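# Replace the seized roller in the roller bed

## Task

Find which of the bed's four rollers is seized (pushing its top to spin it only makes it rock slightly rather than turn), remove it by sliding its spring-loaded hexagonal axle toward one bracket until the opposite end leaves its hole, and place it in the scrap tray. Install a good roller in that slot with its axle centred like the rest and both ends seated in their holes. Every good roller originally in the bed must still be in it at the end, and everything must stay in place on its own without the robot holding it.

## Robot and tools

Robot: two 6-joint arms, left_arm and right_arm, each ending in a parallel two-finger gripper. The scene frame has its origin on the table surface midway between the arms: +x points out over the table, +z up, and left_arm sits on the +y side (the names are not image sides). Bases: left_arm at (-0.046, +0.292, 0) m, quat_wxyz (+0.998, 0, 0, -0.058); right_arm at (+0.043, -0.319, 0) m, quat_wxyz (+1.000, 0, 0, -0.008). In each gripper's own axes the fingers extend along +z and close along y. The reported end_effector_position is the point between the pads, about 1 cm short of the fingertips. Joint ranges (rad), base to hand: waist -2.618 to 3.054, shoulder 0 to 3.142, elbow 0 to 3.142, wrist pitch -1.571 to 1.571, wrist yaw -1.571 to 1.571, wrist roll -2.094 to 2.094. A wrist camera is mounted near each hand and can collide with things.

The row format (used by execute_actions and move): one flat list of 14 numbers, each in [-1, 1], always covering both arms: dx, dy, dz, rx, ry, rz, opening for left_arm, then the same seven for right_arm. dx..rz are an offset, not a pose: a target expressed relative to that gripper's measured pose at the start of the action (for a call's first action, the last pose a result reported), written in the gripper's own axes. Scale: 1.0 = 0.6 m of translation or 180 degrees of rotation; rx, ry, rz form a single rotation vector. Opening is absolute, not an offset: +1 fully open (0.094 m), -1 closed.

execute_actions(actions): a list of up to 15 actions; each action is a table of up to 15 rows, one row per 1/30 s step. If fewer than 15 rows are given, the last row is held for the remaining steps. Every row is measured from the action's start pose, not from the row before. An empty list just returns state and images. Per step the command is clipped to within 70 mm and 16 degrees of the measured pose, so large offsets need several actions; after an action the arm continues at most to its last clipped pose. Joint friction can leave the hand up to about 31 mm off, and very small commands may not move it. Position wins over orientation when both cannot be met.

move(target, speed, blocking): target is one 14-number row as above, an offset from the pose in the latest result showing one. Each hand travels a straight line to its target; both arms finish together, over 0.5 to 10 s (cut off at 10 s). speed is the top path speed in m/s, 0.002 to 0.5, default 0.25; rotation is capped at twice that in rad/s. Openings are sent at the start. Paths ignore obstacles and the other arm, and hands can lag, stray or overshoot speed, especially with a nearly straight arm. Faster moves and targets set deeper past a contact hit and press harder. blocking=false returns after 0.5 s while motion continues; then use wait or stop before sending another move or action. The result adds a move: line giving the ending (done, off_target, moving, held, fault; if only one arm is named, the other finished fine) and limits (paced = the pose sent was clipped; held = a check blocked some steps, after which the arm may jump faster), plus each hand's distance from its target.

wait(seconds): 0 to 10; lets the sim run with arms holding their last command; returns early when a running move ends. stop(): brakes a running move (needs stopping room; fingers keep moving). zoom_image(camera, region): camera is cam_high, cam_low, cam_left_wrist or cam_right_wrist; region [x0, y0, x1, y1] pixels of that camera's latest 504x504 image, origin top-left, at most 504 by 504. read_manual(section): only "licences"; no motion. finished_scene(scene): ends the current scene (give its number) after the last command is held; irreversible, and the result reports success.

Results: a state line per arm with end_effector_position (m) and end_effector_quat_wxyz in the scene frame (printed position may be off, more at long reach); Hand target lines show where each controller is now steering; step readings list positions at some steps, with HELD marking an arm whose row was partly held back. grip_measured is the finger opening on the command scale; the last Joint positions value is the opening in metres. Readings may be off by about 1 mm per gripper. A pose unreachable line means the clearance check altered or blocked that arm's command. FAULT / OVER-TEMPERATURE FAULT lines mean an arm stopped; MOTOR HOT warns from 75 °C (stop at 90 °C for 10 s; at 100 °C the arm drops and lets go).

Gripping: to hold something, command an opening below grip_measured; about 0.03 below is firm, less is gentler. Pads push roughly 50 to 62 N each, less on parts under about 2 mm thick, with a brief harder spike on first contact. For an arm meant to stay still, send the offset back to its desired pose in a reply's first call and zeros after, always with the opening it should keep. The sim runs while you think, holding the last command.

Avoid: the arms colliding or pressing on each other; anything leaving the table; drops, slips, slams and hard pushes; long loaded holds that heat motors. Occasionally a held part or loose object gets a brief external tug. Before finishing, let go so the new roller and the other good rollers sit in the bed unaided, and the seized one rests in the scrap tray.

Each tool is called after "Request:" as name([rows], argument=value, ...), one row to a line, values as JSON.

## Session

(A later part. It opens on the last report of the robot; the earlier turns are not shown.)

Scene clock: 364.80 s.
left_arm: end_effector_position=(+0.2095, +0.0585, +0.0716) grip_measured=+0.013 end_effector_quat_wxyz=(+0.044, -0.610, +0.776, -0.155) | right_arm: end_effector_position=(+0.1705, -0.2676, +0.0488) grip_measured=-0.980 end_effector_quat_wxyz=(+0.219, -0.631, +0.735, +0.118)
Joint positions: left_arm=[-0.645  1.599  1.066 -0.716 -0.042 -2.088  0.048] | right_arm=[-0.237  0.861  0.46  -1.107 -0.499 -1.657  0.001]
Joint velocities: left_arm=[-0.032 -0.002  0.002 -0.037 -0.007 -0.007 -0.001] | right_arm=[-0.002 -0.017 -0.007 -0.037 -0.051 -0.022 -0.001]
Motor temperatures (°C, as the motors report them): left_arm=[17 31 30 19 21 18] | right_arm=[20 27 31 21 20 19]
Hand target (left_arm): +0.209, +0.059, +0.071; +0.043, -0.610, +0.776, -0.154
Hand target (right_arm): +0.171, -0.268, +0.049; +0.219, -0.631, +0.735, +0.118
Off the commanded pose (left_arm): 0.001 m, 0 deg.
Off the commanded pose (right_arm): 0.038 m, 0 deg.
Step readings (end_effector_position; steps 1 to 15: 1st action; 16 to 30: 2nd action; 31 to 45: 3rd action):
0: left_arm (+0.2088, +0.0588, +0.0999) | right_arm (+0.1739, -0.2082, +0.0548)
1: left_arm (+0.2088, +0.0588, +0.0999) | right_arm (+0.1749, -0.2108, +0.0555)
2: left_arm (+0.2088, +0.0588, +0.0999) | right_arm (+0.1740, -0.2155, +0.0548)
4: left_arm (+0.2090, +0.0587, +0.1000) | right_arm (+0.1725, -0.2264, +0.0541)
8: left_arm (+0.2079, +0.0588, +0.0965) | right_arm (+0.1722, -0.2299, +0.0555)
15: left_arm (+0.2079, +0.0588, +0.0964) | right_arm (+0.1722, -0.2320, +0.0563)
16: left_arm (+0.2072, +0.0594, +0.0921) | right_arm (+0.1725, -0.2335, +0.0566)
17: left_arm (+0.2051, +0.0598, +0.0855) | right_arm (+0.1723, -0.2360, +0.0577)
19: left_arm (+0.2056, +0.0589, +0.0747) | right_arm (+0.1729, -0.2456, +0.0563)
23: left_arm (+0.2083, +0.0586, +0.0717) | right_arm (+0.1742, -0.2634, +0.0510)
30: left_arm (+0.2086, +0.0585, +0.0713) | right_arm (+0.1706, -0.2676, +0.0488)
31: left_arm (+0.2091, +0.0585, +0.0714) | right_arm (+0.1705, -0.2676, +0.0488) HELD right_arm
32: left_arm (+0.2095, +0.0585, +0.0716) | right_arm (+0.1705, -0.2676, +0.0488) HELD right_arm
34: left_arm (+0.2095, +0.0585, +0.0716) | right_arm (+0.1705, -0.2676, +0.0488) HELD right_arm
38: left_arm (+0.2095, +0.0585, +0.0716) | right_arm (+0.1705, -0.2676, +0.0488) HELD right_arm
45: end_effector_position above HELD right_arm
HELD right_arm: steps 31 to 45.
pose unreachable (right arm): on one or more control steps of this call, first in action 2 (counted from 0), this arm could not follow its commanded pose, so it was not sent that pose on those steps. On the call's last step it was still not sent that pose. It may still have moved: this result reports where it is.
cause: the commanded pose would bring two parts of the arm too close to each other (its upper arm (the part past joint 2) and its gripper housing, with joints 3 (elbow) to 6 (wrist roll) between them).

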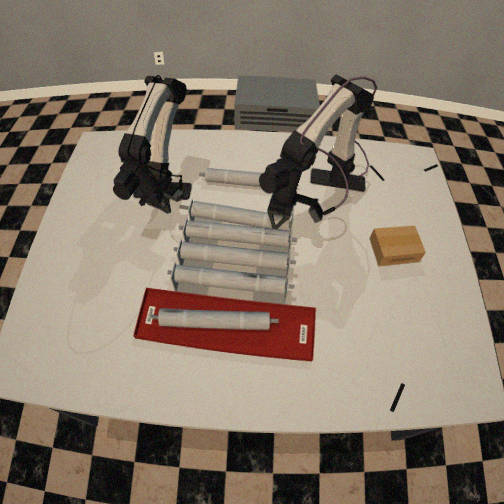

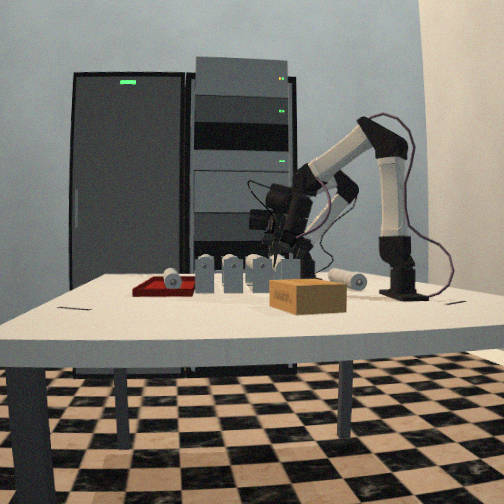

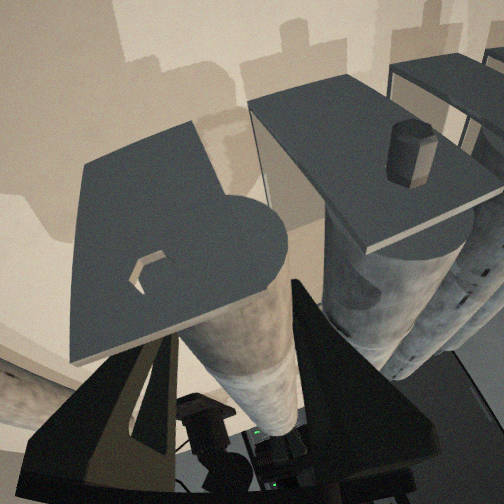

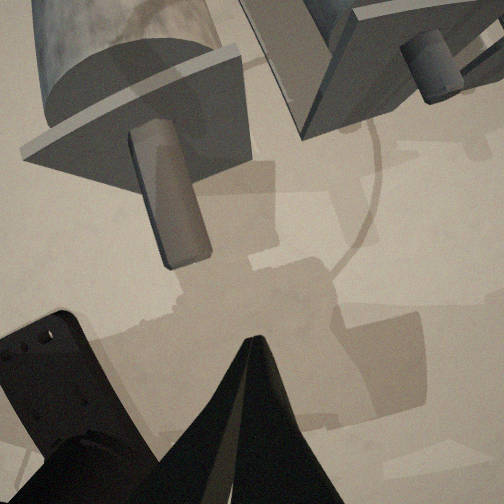

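Inside. Shift -x and slightly up.

Request:
move(target=[0,0.06,-0.03,0,0,0,-0.2, 0,0,0,0,0,0,-1], speed=0.015)

Scene clock: 368.97 s.
left_arm: end_effector_position=(+0.2034, +0.0594, +0.0833) grip_measured=+0.013 end_effector_quat_wxyz=(+0.056, -0.600, +0.773, -0.199) | right_arm: end_effector_position=(+0.1705, -0.2676, +0.0488) grip_measured=-0.980 end_effector_quat_wxyz=(+0.219, -0.631, +0.735, +0.118)
Joint positions: left_arm=[-0.663  1.497  0.982 -0.644 -0.058 -2.088  0.048] | right_arm=[-0.237  0.861  0.46  -1.107 -0.499 -1.657  0.001]
Joint velocities: left_arm=[ 0.012  0.007 -0.002  0.007  0.066 -0.051  0.   ] | right_arm=[-0.022 -0.012 -0.002 -0.022 -0.095  0.081  0.001]
Motor temperatures (°C, as the motors report them): left_arm=[17 31 30 19 21 18] | right_arm=[20 27 31 21 20 19]
Hand target (left_arm): +0.174, +0.069, +0.078; +0.036, -0.590, +0.791, -0.158
Hand target (right_arm): +0.171, -0.268, +0.049; +0.219, -0.631, +0.735, +0.118
Off the commanded pose (left_arm): 0.034 m, 5 deg.
Off the commanded pose (right_arm): 0.000 m, 0 deg.
joint sent to its limit (left arm) — the command would take joint 6 (wrist roll) past its lower limit, so that joint was sent only as far as its limit.
move: off_target (left_arm)

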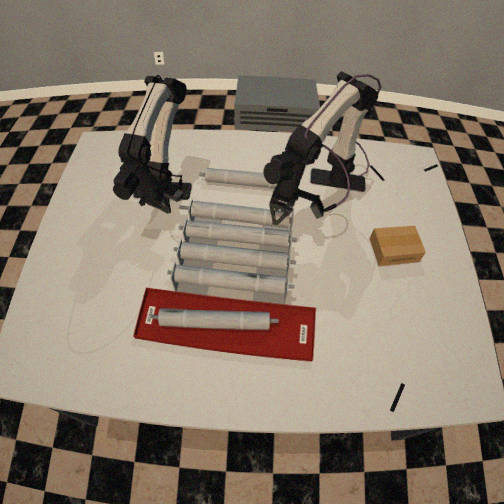

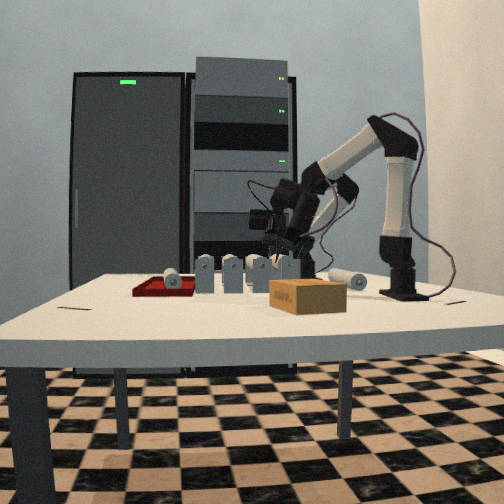

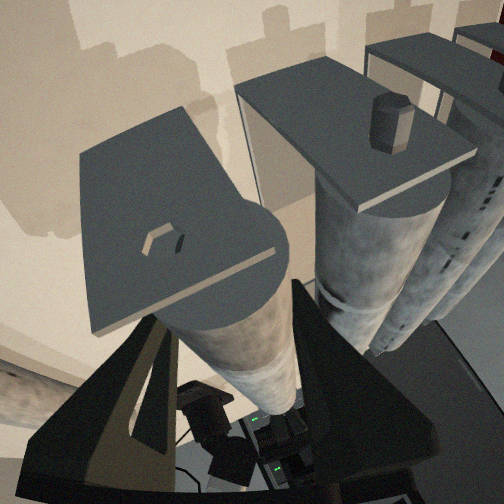

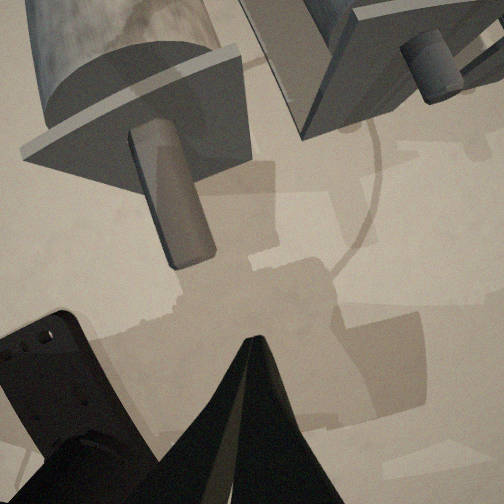

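Request:
move(target=[0,0.08,-0.02,0,0,0,-0.2, 0,0,0,0,0,0,-1], speed=0.015)

Scene clock: 373.90 s.
left_arm: end_effector_position=(+0.1952, +0.0602, +0.0932) grip_measured=+0.013 end_effector_quat_wxyz=(+0.078, -0.582, +0.767, -0.258) | right_arm: end_effector_position=(+0.1705, -0.2676, +0.0488) grip_measured=-0.980 end_effector_quat_wxyz=(+0.219, -0.631, +0.735, +0.118)
Joint positions: left_arm=[-0.699  1.366  0.851 -0.518 -0.098 -2.088  0.048] | right_arm=[-0.237  0.861  0.46  -1.107 -0.499 -1.657  0.001]
Joint velocities: left_arm=[-0.007 -0.002  0.002  0.066  0.022 -0.037 -0.   ] | right_arm=[ 0.007  0.007  0.012 -0.022 -0.007 -0.066  0.   ]
Motor temperatures (°C, as the motors report them): left_arm=[17 32 30 19 21 18] | right_arm=[20 27 31 20 20 19]
Hand target (left_arm): +0.160, +0.071, +0.077; +0.047, -0.572, +0.793, -0.204
Hand target (right_arm): +0.171, -0.268, +0.049; +0.219, -0.631, +0.735, +0.118
Off the commanded pose (left_arm): 0.044 m, 8 deg.
Off the commanded pose (right_arm): 0.000 m, 0 deg.
joint sent to its limit (left arm) — the command would take joint 6 (wrist roll) past its lower limit, so that joint was sent only as far as its limit.
move: off_target (left_arm)

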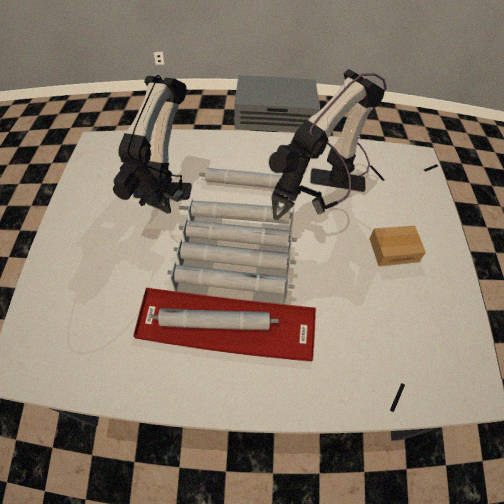

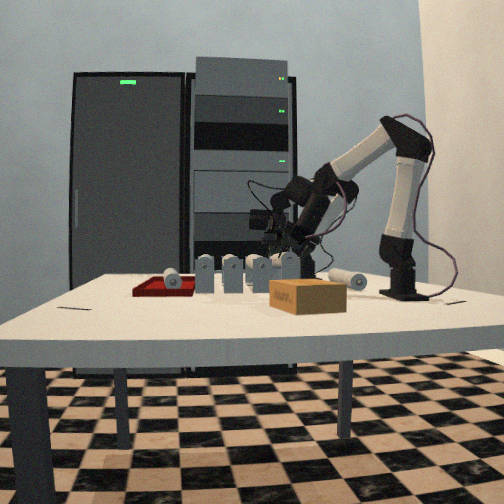

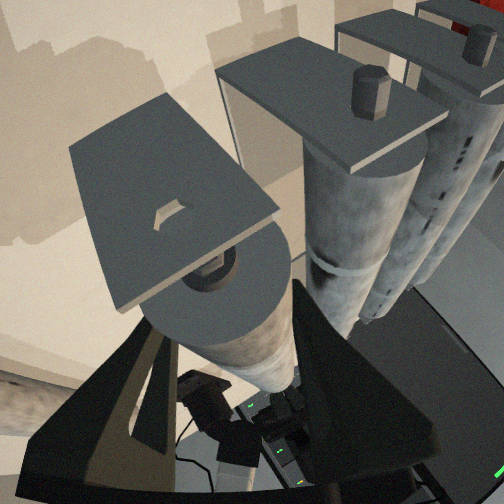

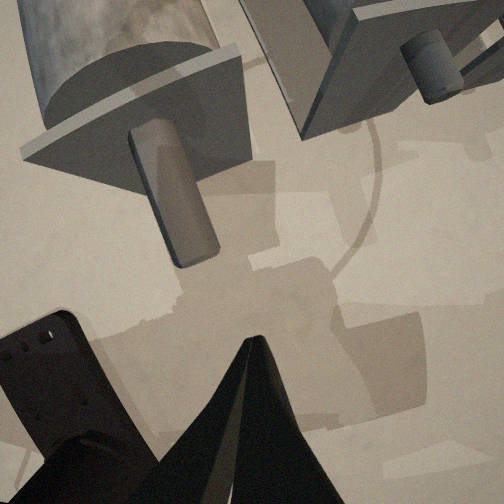

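Too high; lower straight down.

Request:
move(target=[-0.01,0.03,0.04,0,0,0,-0.2, 0,0,0,0,0,0,-1], speed=0.012)

Scene clock: 377.90 s.
left_arm: end_effector_position=(+0.2006, +0.0596, +0.0810) grip_measured=+0.013 end_effector_quat_wxyz=(+0.090, -0.581, +0.758, -0.281) | right_arm: end_effector_position=(+0.1705, -0.2676, +0.0488) grip_measured=-0.980 end_effector_quat_wxyz=(+0.219, -0.631, +0.735, +0.118)
Joint positions: left_arm=[-0.699  1.366  0.771 -0.386 -0.117 -2.088  0.048] | right_arm=[-0.237  0.861  0.46  -1.107 -0.499 -1.657  0.001]
Joint velocities: left_arm=[ 0.012  0.022 -0.002 -0.037  0.051  0.007 -0.001] | right_arm=[-0.002  0.017 -0.007  0.066 -0.007  0.022 -0.   ]
Motor temperatures (°C, as the motors report them): left_arm=[17 31 30 19 21 18] | right_arm=[20 26 31 20 20 19]
Hand target (left_arm): +0.191, +0.063, +0.063; +0.078, -0.581, +0.768, -0.258
Hand target (right_arm): +0.171, -0.268, +0.049; +0.219, -0.631, +0.735, +0.118
Off the commanded pose (left_arm): 0.020 m, 3 deg.
Off the commanded pose (right_arm): 0.000 m, 0 deg.
joint sent to its limit (left arm) — the command would take joint 6 (wrist roll) past its lower limit, so that joint was sent only as far as its limit.
move: off_target (left_arm)

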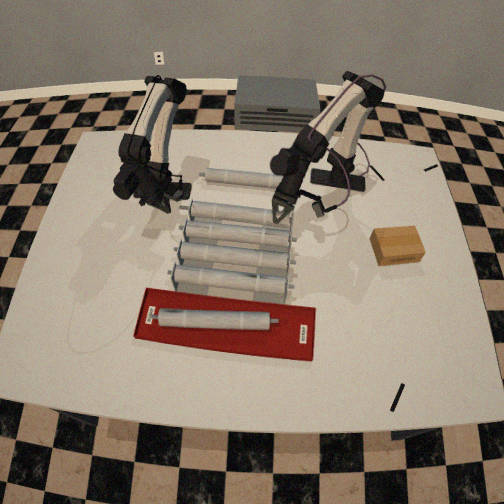

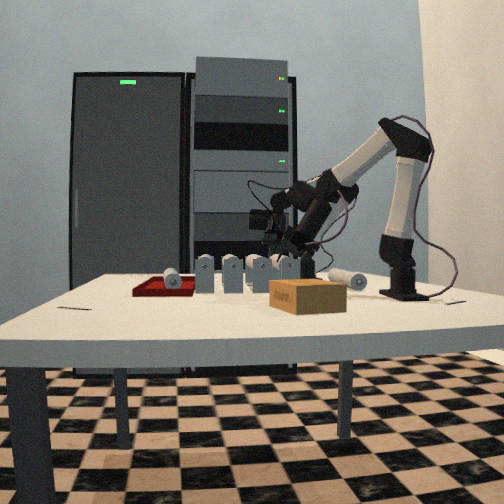

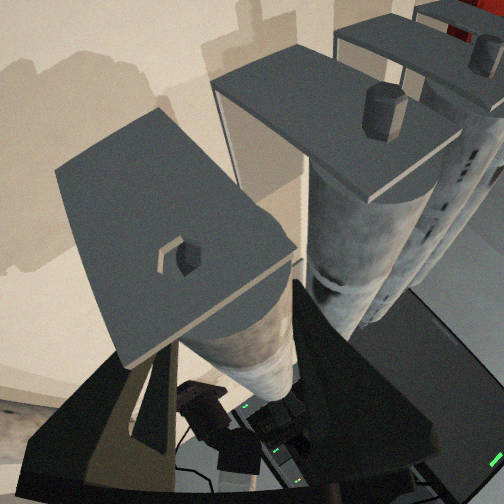

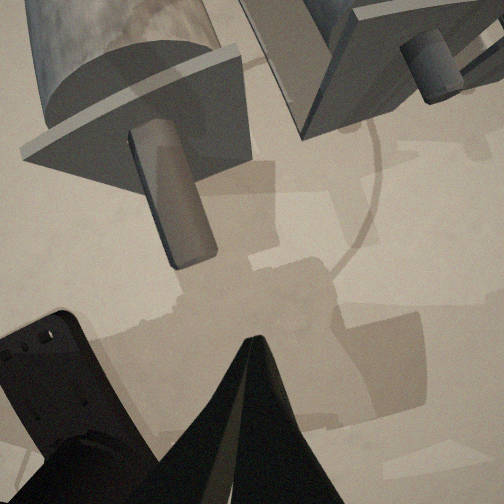

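Request:
move(target=[0,0.07,0.0,0,0,0,-0.2, 0,0,0,0,0,0,-1], speed=0.012)

Scene clock: 382.87 s.
left_arm: end_effector_position=(+0.1964, +0.0602, +0.0782) grip_measured=+0.013 end_effector_quat_wxyz=(+0.115, -0.567, +0.748, -0.325) | right_arm: end_effector_position=(+0.1705, -0.2676, +0.0488) grip_measured=-0.980 end_effector_quat_wxyz=(+0.219, -0.631, +0.735, +0.118)
Joint positions: left_arm=[-0.734  1.301  0.646 -0.23  -0.173 -2.088  0.048] | right_arm=[-0.237  0.861  0.46  -1.107 -0.499 -1.657  0.001]
Joint velocities: left_arm=[-0.007  0.012 -0.032 -0.007 -0.051 -0.095  0.   ] | right_arm=[ 0.002 -0.002 -0.007 -0.066  0.007 -0.037  0.   ]
Motor temperatures (°C, as the motors report them): left_arm=[17 31 30 20 21 18] | right_arm=[20 26 31 20 20 19]
Hand target (left_arm): +0.168, +0.067, +0.059; +0.085, -0.557, +0.775, -0.285
Hand target (right_arm): +0.171, -0.268, +0.049; +0.219, -0.631, +0.735, +0.118
Off the commanded pose (left_arm): 0.037 m, 6 deg.
Off the commanded pose (right_arm): 0.000 m, 0 deg.
joint sent to its limit (left arm) — the command would take joint 6 (wrist roll) past its lower limit, so that joint was sent only as far as its limit.
move: off_target (left_arm)

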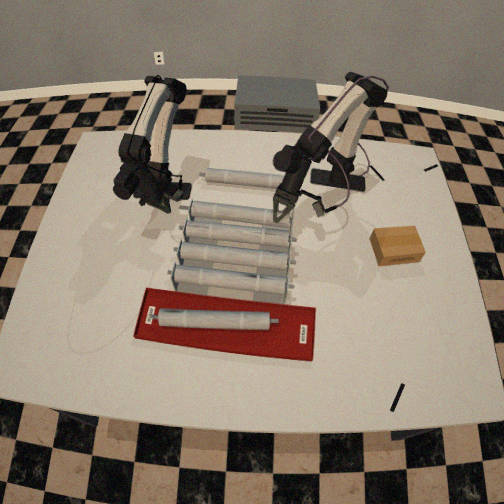

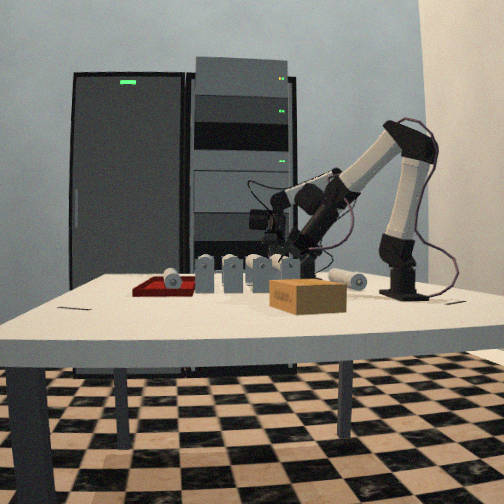

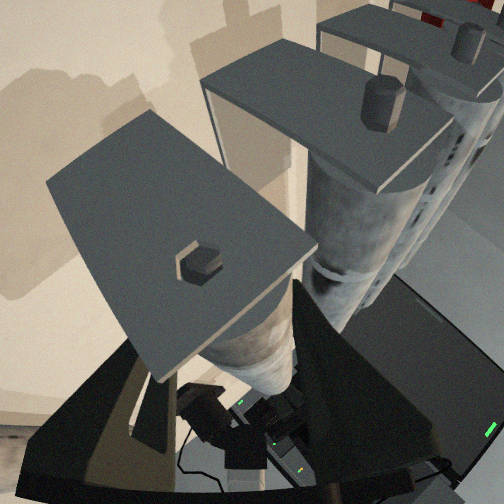

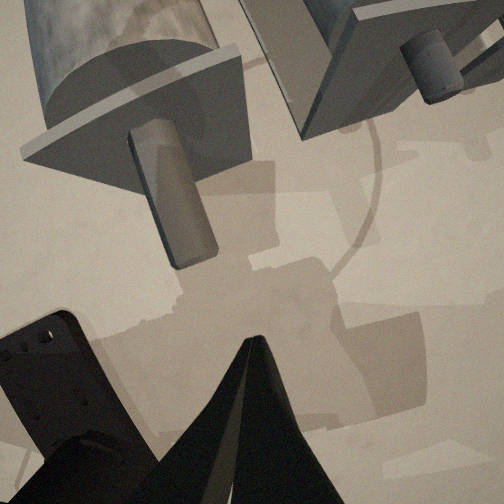

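Entering; relax and release.

Request:
move(target=[0,0,0,0,0,0,-0.2, 0,0,0,0,0,0,-1])

Request:
move(target=[0,0,0,0,0,0,0.5, 0,0,0,0,0,0,-1])

Request:
move(target=[0,0,-0.12,0,0,0,0.5, 0,0,-0.1,0,0,0,-1], speed=0.1)

Request:
zoom_image(camera="cam_high", region=[150,170,330,300])

Scene clock: 387.67 s.
left_arm: end_effector_position=(+0.1972, +0.0600, +0.0788) grip_measured=+0.013 end_effector_quat_wxyz=(+0.116, -0.567, +0.747, -0.327) | right_arm: end_effector_position=(+0.1705, -0.2676, +0.0488) grip_measured=-0.980 end_effector_quat_wxyz=(+0.219, -0.631, +0.735, +0.118)
Joint positions: left_arm=[-0.734  1.3    0.646 -0.225 -0.175 -2.088  0.048] | right_arm=[-0.237  0.861  0.46  -1.107 -0.499 -1.657  0.001]
Joint velocities: left_arm=[-0.002  0.007  0.007  0.051  0.022 -0.007  0.001] | right_arm=[ 0.017 -0.002 -0.017  0.022  0.037 -0.007 -0.   ]
Motor temperatures (°C, as the motors report them): left_arm=[17 31 29 20 21 18] | right_arm=[20 26 31 20 20 19]
Hand target (left_arm): +0.196, +0.060, +0.078; +0.115, -0.567, +0.748, -0.326
Hand target (right_arm): +0.171, -0.268, +0.049; +0.219, -0.631, +0.735, +0.118
Off the commanded pose (left_arm): 0.001 m, 0 deg.
Off the commanded pose (right_arm): 0.000 m, 0 deg.
move: done

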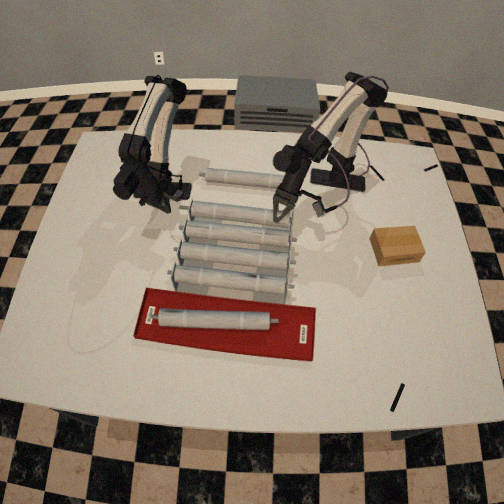

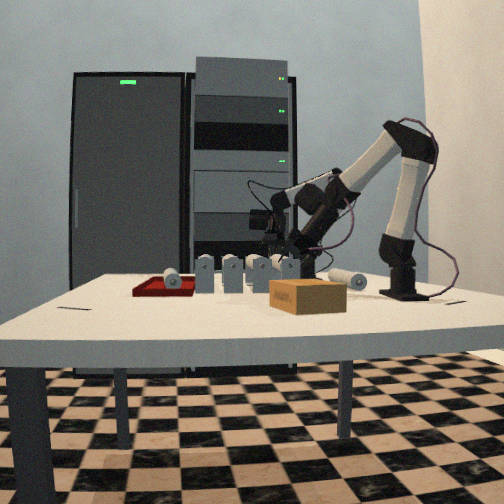

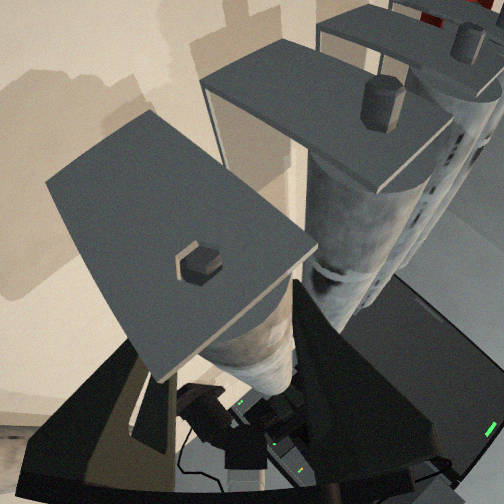

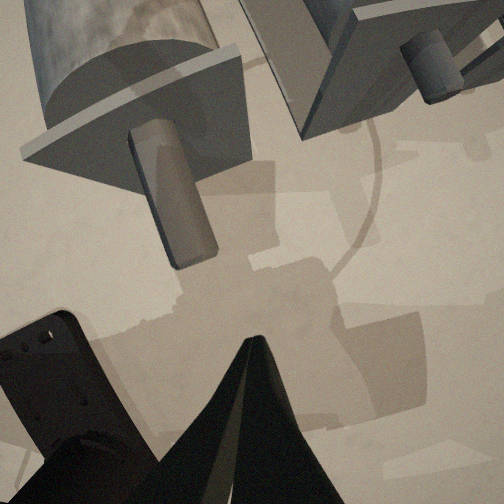

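Scene clock: 388.17 s.
left_arm: end_effector_position=(+0.1971, +0.0599, +0.0789) grip_measured=+0.498 end_effector_quat_wxyz=(+0.116, -0.567, +0.747, -0.327) | right_arm: end_effector_position=(+0.1705, -0.2676, +0.0488) grip_measured=-0.980 end_effector_quat_wxyz=(+0.219, -0.631, +0.735, +0.118)
Joint positions: left_arm=[-0.734  1.3    0.646 -0.225 -0.175 -2.088  0.07 ] | right_arm=[-0.237  0.861  0.46  -1.107 -0.499 -1.657  0.001]
Joint velocities: left_arm=[ 0.002  0.022 -0.007 -0.037  0.007  0.022 -0.001] | right_arm=[ 0.002  0.007  0.012 -0.037  0.007  0.022 -0.001]
Motor temperatures (°C, as the motors report them): left_arm=[17 31 29 20 21 18] | right_arm=[20 26 31 20 20 19]
Hand target (left_arm): +0.197, +0.060, +0.079; +0.116, -0.567, +0.747, -0.327
Hand target (right_arm): +0.171, -0.268, +0.049; +0.219, -0.631, +0.735, +0.118
Off the commanded pose (left_arm): 0.000 m, 0 deg.
Off the commanded pose (right_arm): 0.000 m, 0 deg.
move: done

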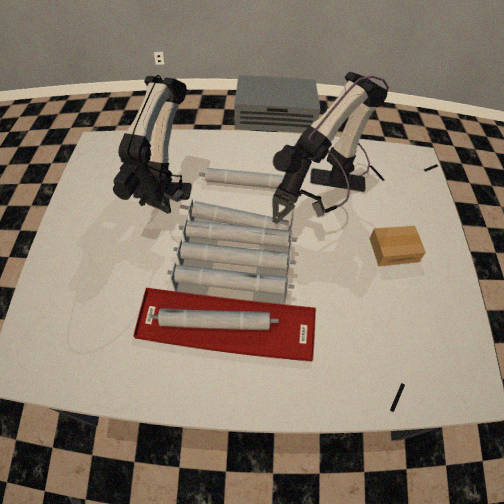

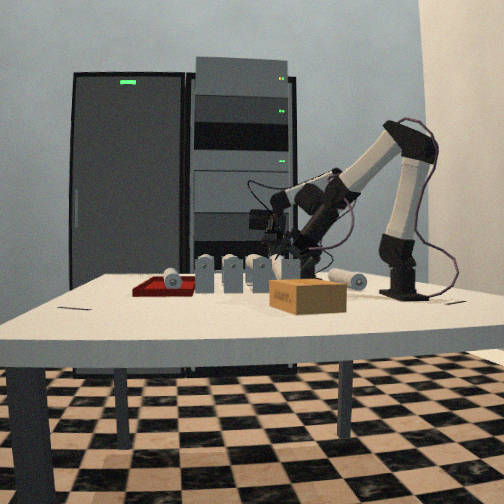

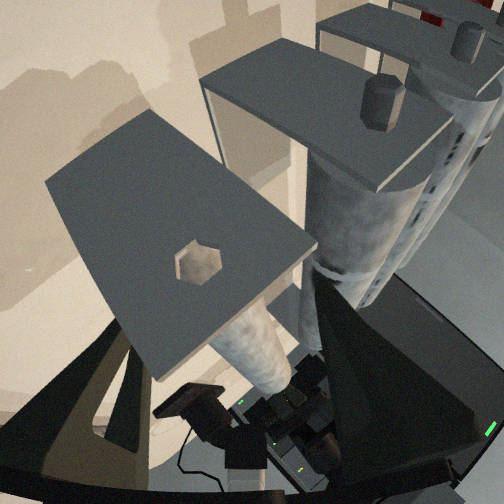

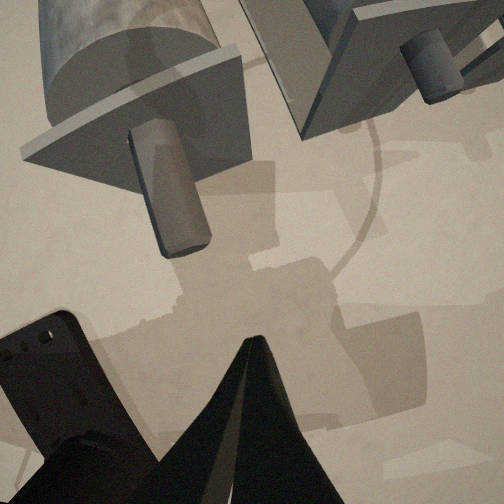

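Scene clock: 389.50 s.
left_arm: end_effector_position=(+0.1616, +0.0849, +0.1306) grip_measured=+0.498 end_effector_quat_wxyz=(+0.110, -0.554, +0.757, -0.330) | right_arm: end_effector_position=(+0.1625, -0.2934, +0.0989) grip_measured=-0.980 end_effector_quat_wxyz=(+0.224, -0.632, +0.734, +0.109)
Joint positions: left_arm=[-0.77   1.038  0.707 -0.548 -0.175 -2.088  0.07 ] | right_arm=[-0.504  0.886  0.667 -1.414 -0.499 -1.958  0.001]
Joint velocities: left_arm=[ 0.012 -0.032 -0.017  0.007 -0.037 -0.007 -0.001] | right_arm=[-0.002 -0.007 -0.007  0.007 -0.007 -0.095 -0.001]
Motor temperatures (°C, as the motors report them): left_arm=[17 31 30 20 21 18] | right_arm=[20 26 31 20 20 19]
Hand target (left_arm): +0.158, +0.085, +0.135; +0.109, -0.550, +0.759, -0.330
Hand target (right_arm): +0.162, -0.294, +0.102; +0.220, -0.631, +0.735, +0.116
Off the commanded pose (left_arm): 0.005 m, 2 deg.
Off the commanded pose (right_arm): 0.004 m, 1 deg.
joint sent to its limit (left arm) — the command would take joint 6 (wrist roll) past its lower limit, so that joint was sent only as far as its limit.
move: done

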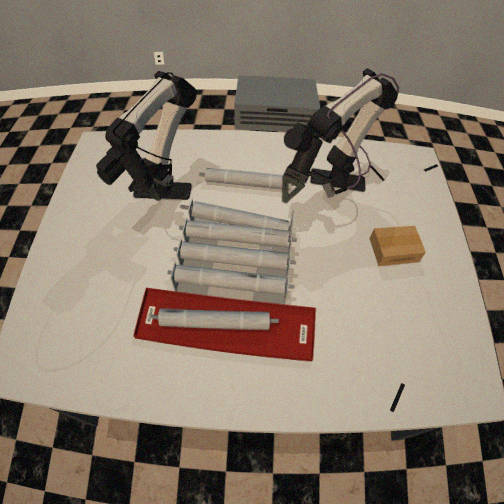

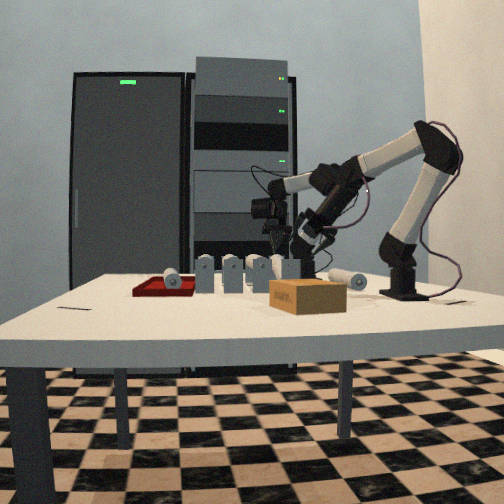

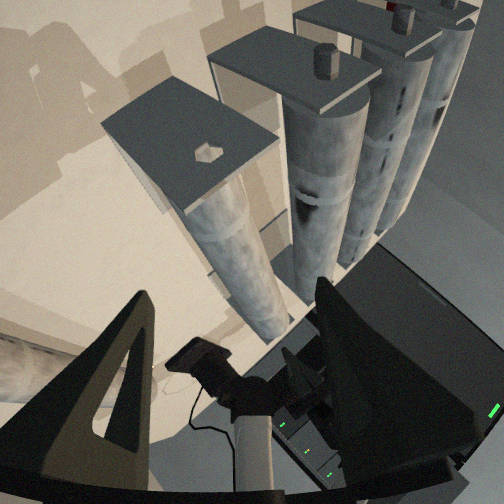

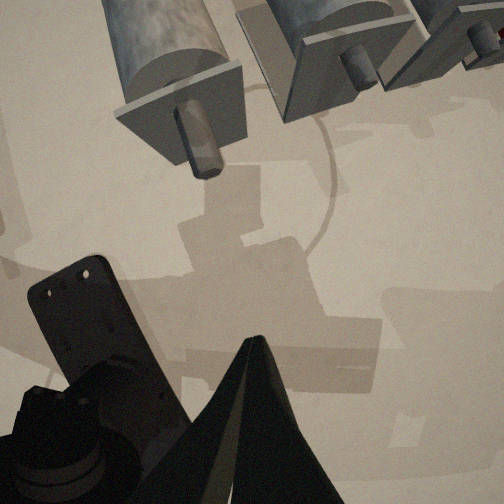

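Region (150, 170, 330, 300) of cam_high's 504x504 image, scaled by 2.800, with more detail than that image has.

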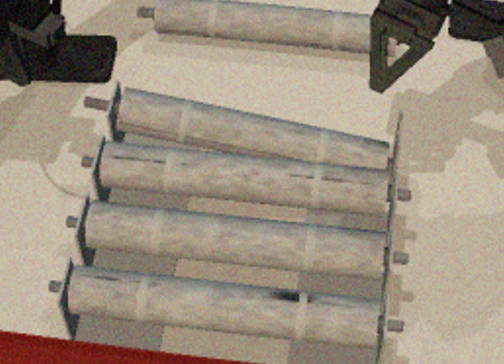

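Request:
move(target=[0,-0.06,0.048,-0.214,-0.07,0,0.5, 0,0,0,0,0,0,-1], speed=0.1)

Request:
move(target=[0,0,0.16,0,0,0,0.5, 0,0,0,0,0,0,-1], speed=0.05)

Scene clock: 398.53 s.
left_arm: end_effector_position=(+0.2054, +0.0667, +0.1311) grip_measured=+0.499 end_effector_quat_wxyz=(+0.011, -0.593, +0.805, -0.014) | right_arm: end_effector_position=(+0.1622, -0.2932, +0.0989) grip_measured=-0.980 end_effector_quat_wxyz=(+0.223, -0.633, +0.733, +0.109)
Joint positions: left_arm=[-0.622  1.794  1.577 -1.323 -0.016 -2.009  0.07 ] | right_arm=[-0.504  0.886  0.667 -1.416 -0.499 -1.961  0.001]
Joint velocities: left_arm=[-0.002 -0.027  0.002 -0.022 -0.007 -0.022  0.001] | right_arm=[-0.002  0.012 -0.017  0.095  0.007 -0.022  0.   ]
Motor temperatures (°C, as the motors report them): left_arm=[17 30 31 20 21 18] | right_arm=[20 25 32 20 20 19]
Hand target (left_arm): +0.206, +0.068, +0.127; +0.001, -0.593, +0.805, -0.002
Hand target (right_arm): +0.163, -0.293, +0.099; +0.224, -0.632, +0.734, +0.109
Off the commanded pose (left_arm): 0.002 m, 2 deg.
Off the commanded pose (right_arm): 0.000 m, 0 deg.
move: done

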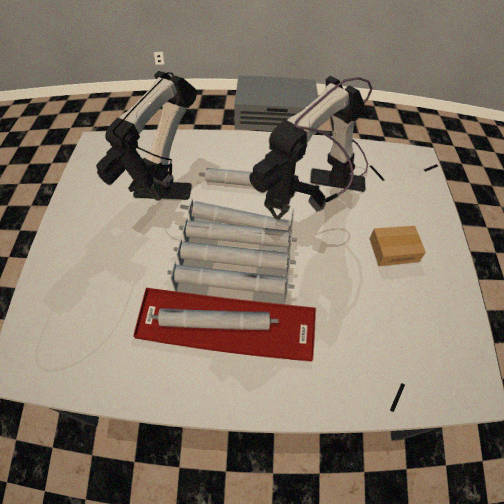

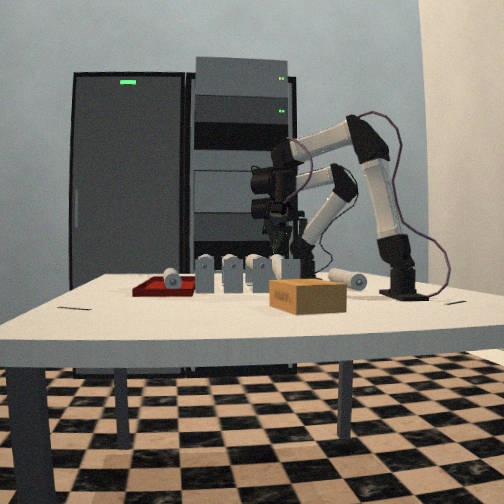

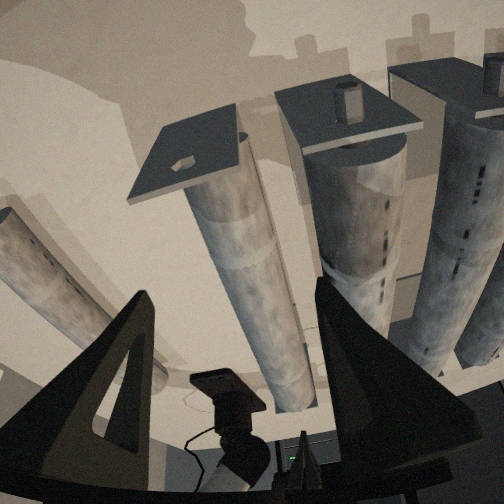

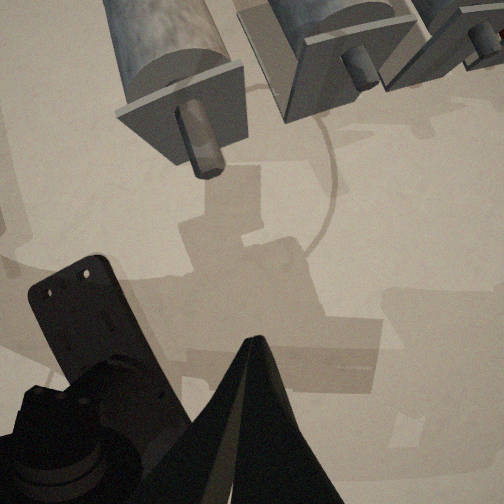

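Scene clock: 400.77 s.
left_arm: end_effector_position=(+0.1982, +0.0675, +0.0489) grip_measured=+0.499 end_effector_quat_wxyz=(-0.003, -0.593, +0.805, -0.010) | right_arm: end_effector_position=(+0.1622, -0.2932, +0.0989) grip_measured=-0.980 end_effector_quat_wxyz=(+0.223, -0.633, +0.733, +0.109)
Joint positions: left_arm=[-0.622  1.827  1.288 -1.014  0.01  -2.009  0.07 ] | right_arm=[-0.504  0.886  0.667 -1.416 -0.499 -1.961  0.001]
Joint velocities: left_arm=[ 0.007  0.002  0.007 -0.007  0.007 -0.022 -0.001] | right_arm=[ 0.012  0.002  0.002  0.037 -0.066 -0.037  0.   ]
Motor temperatures (°C, as the motors report them): left_arm=[17 30 31 20 21 18] | right_arm=[20 25 32 20 20 19]
Hand target (left_arm): +0.207, +0.068, +0.036; +0.010, -0.594, +0.805, -0.013
Hand target (right_arm): +0.162, -0.293, +0.099; +0.223, -0.633, +0.733, +0.109
Off the commanded pose (left_arm): 0.017 m, 2 deg.
Off the commanded pose (right_arm): 0.000 m, 0 deg.
move: off_target (left_arm)

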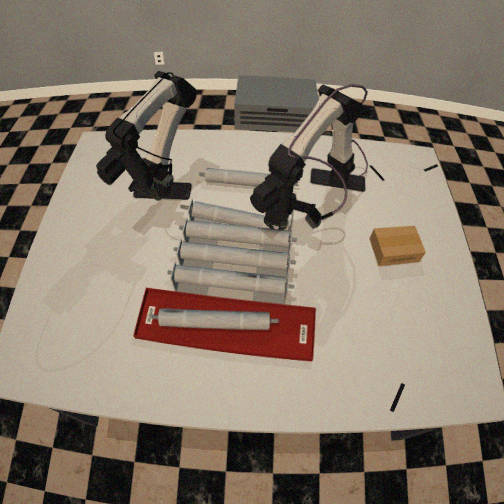

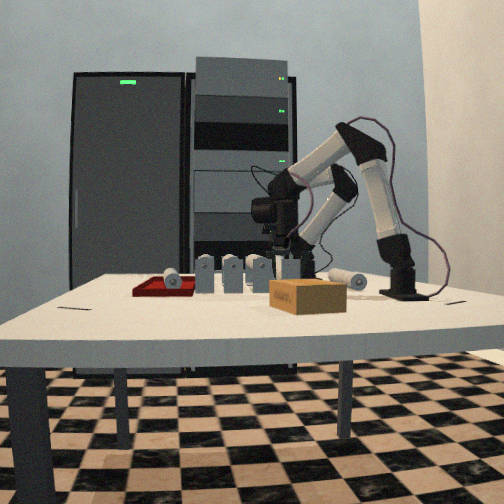

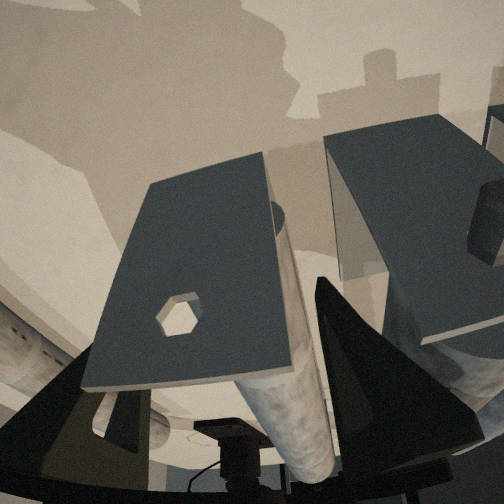

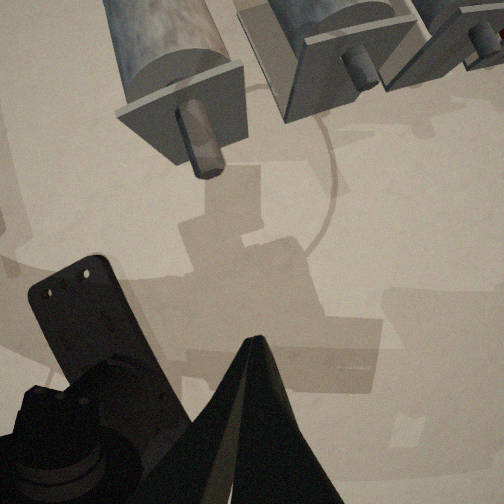

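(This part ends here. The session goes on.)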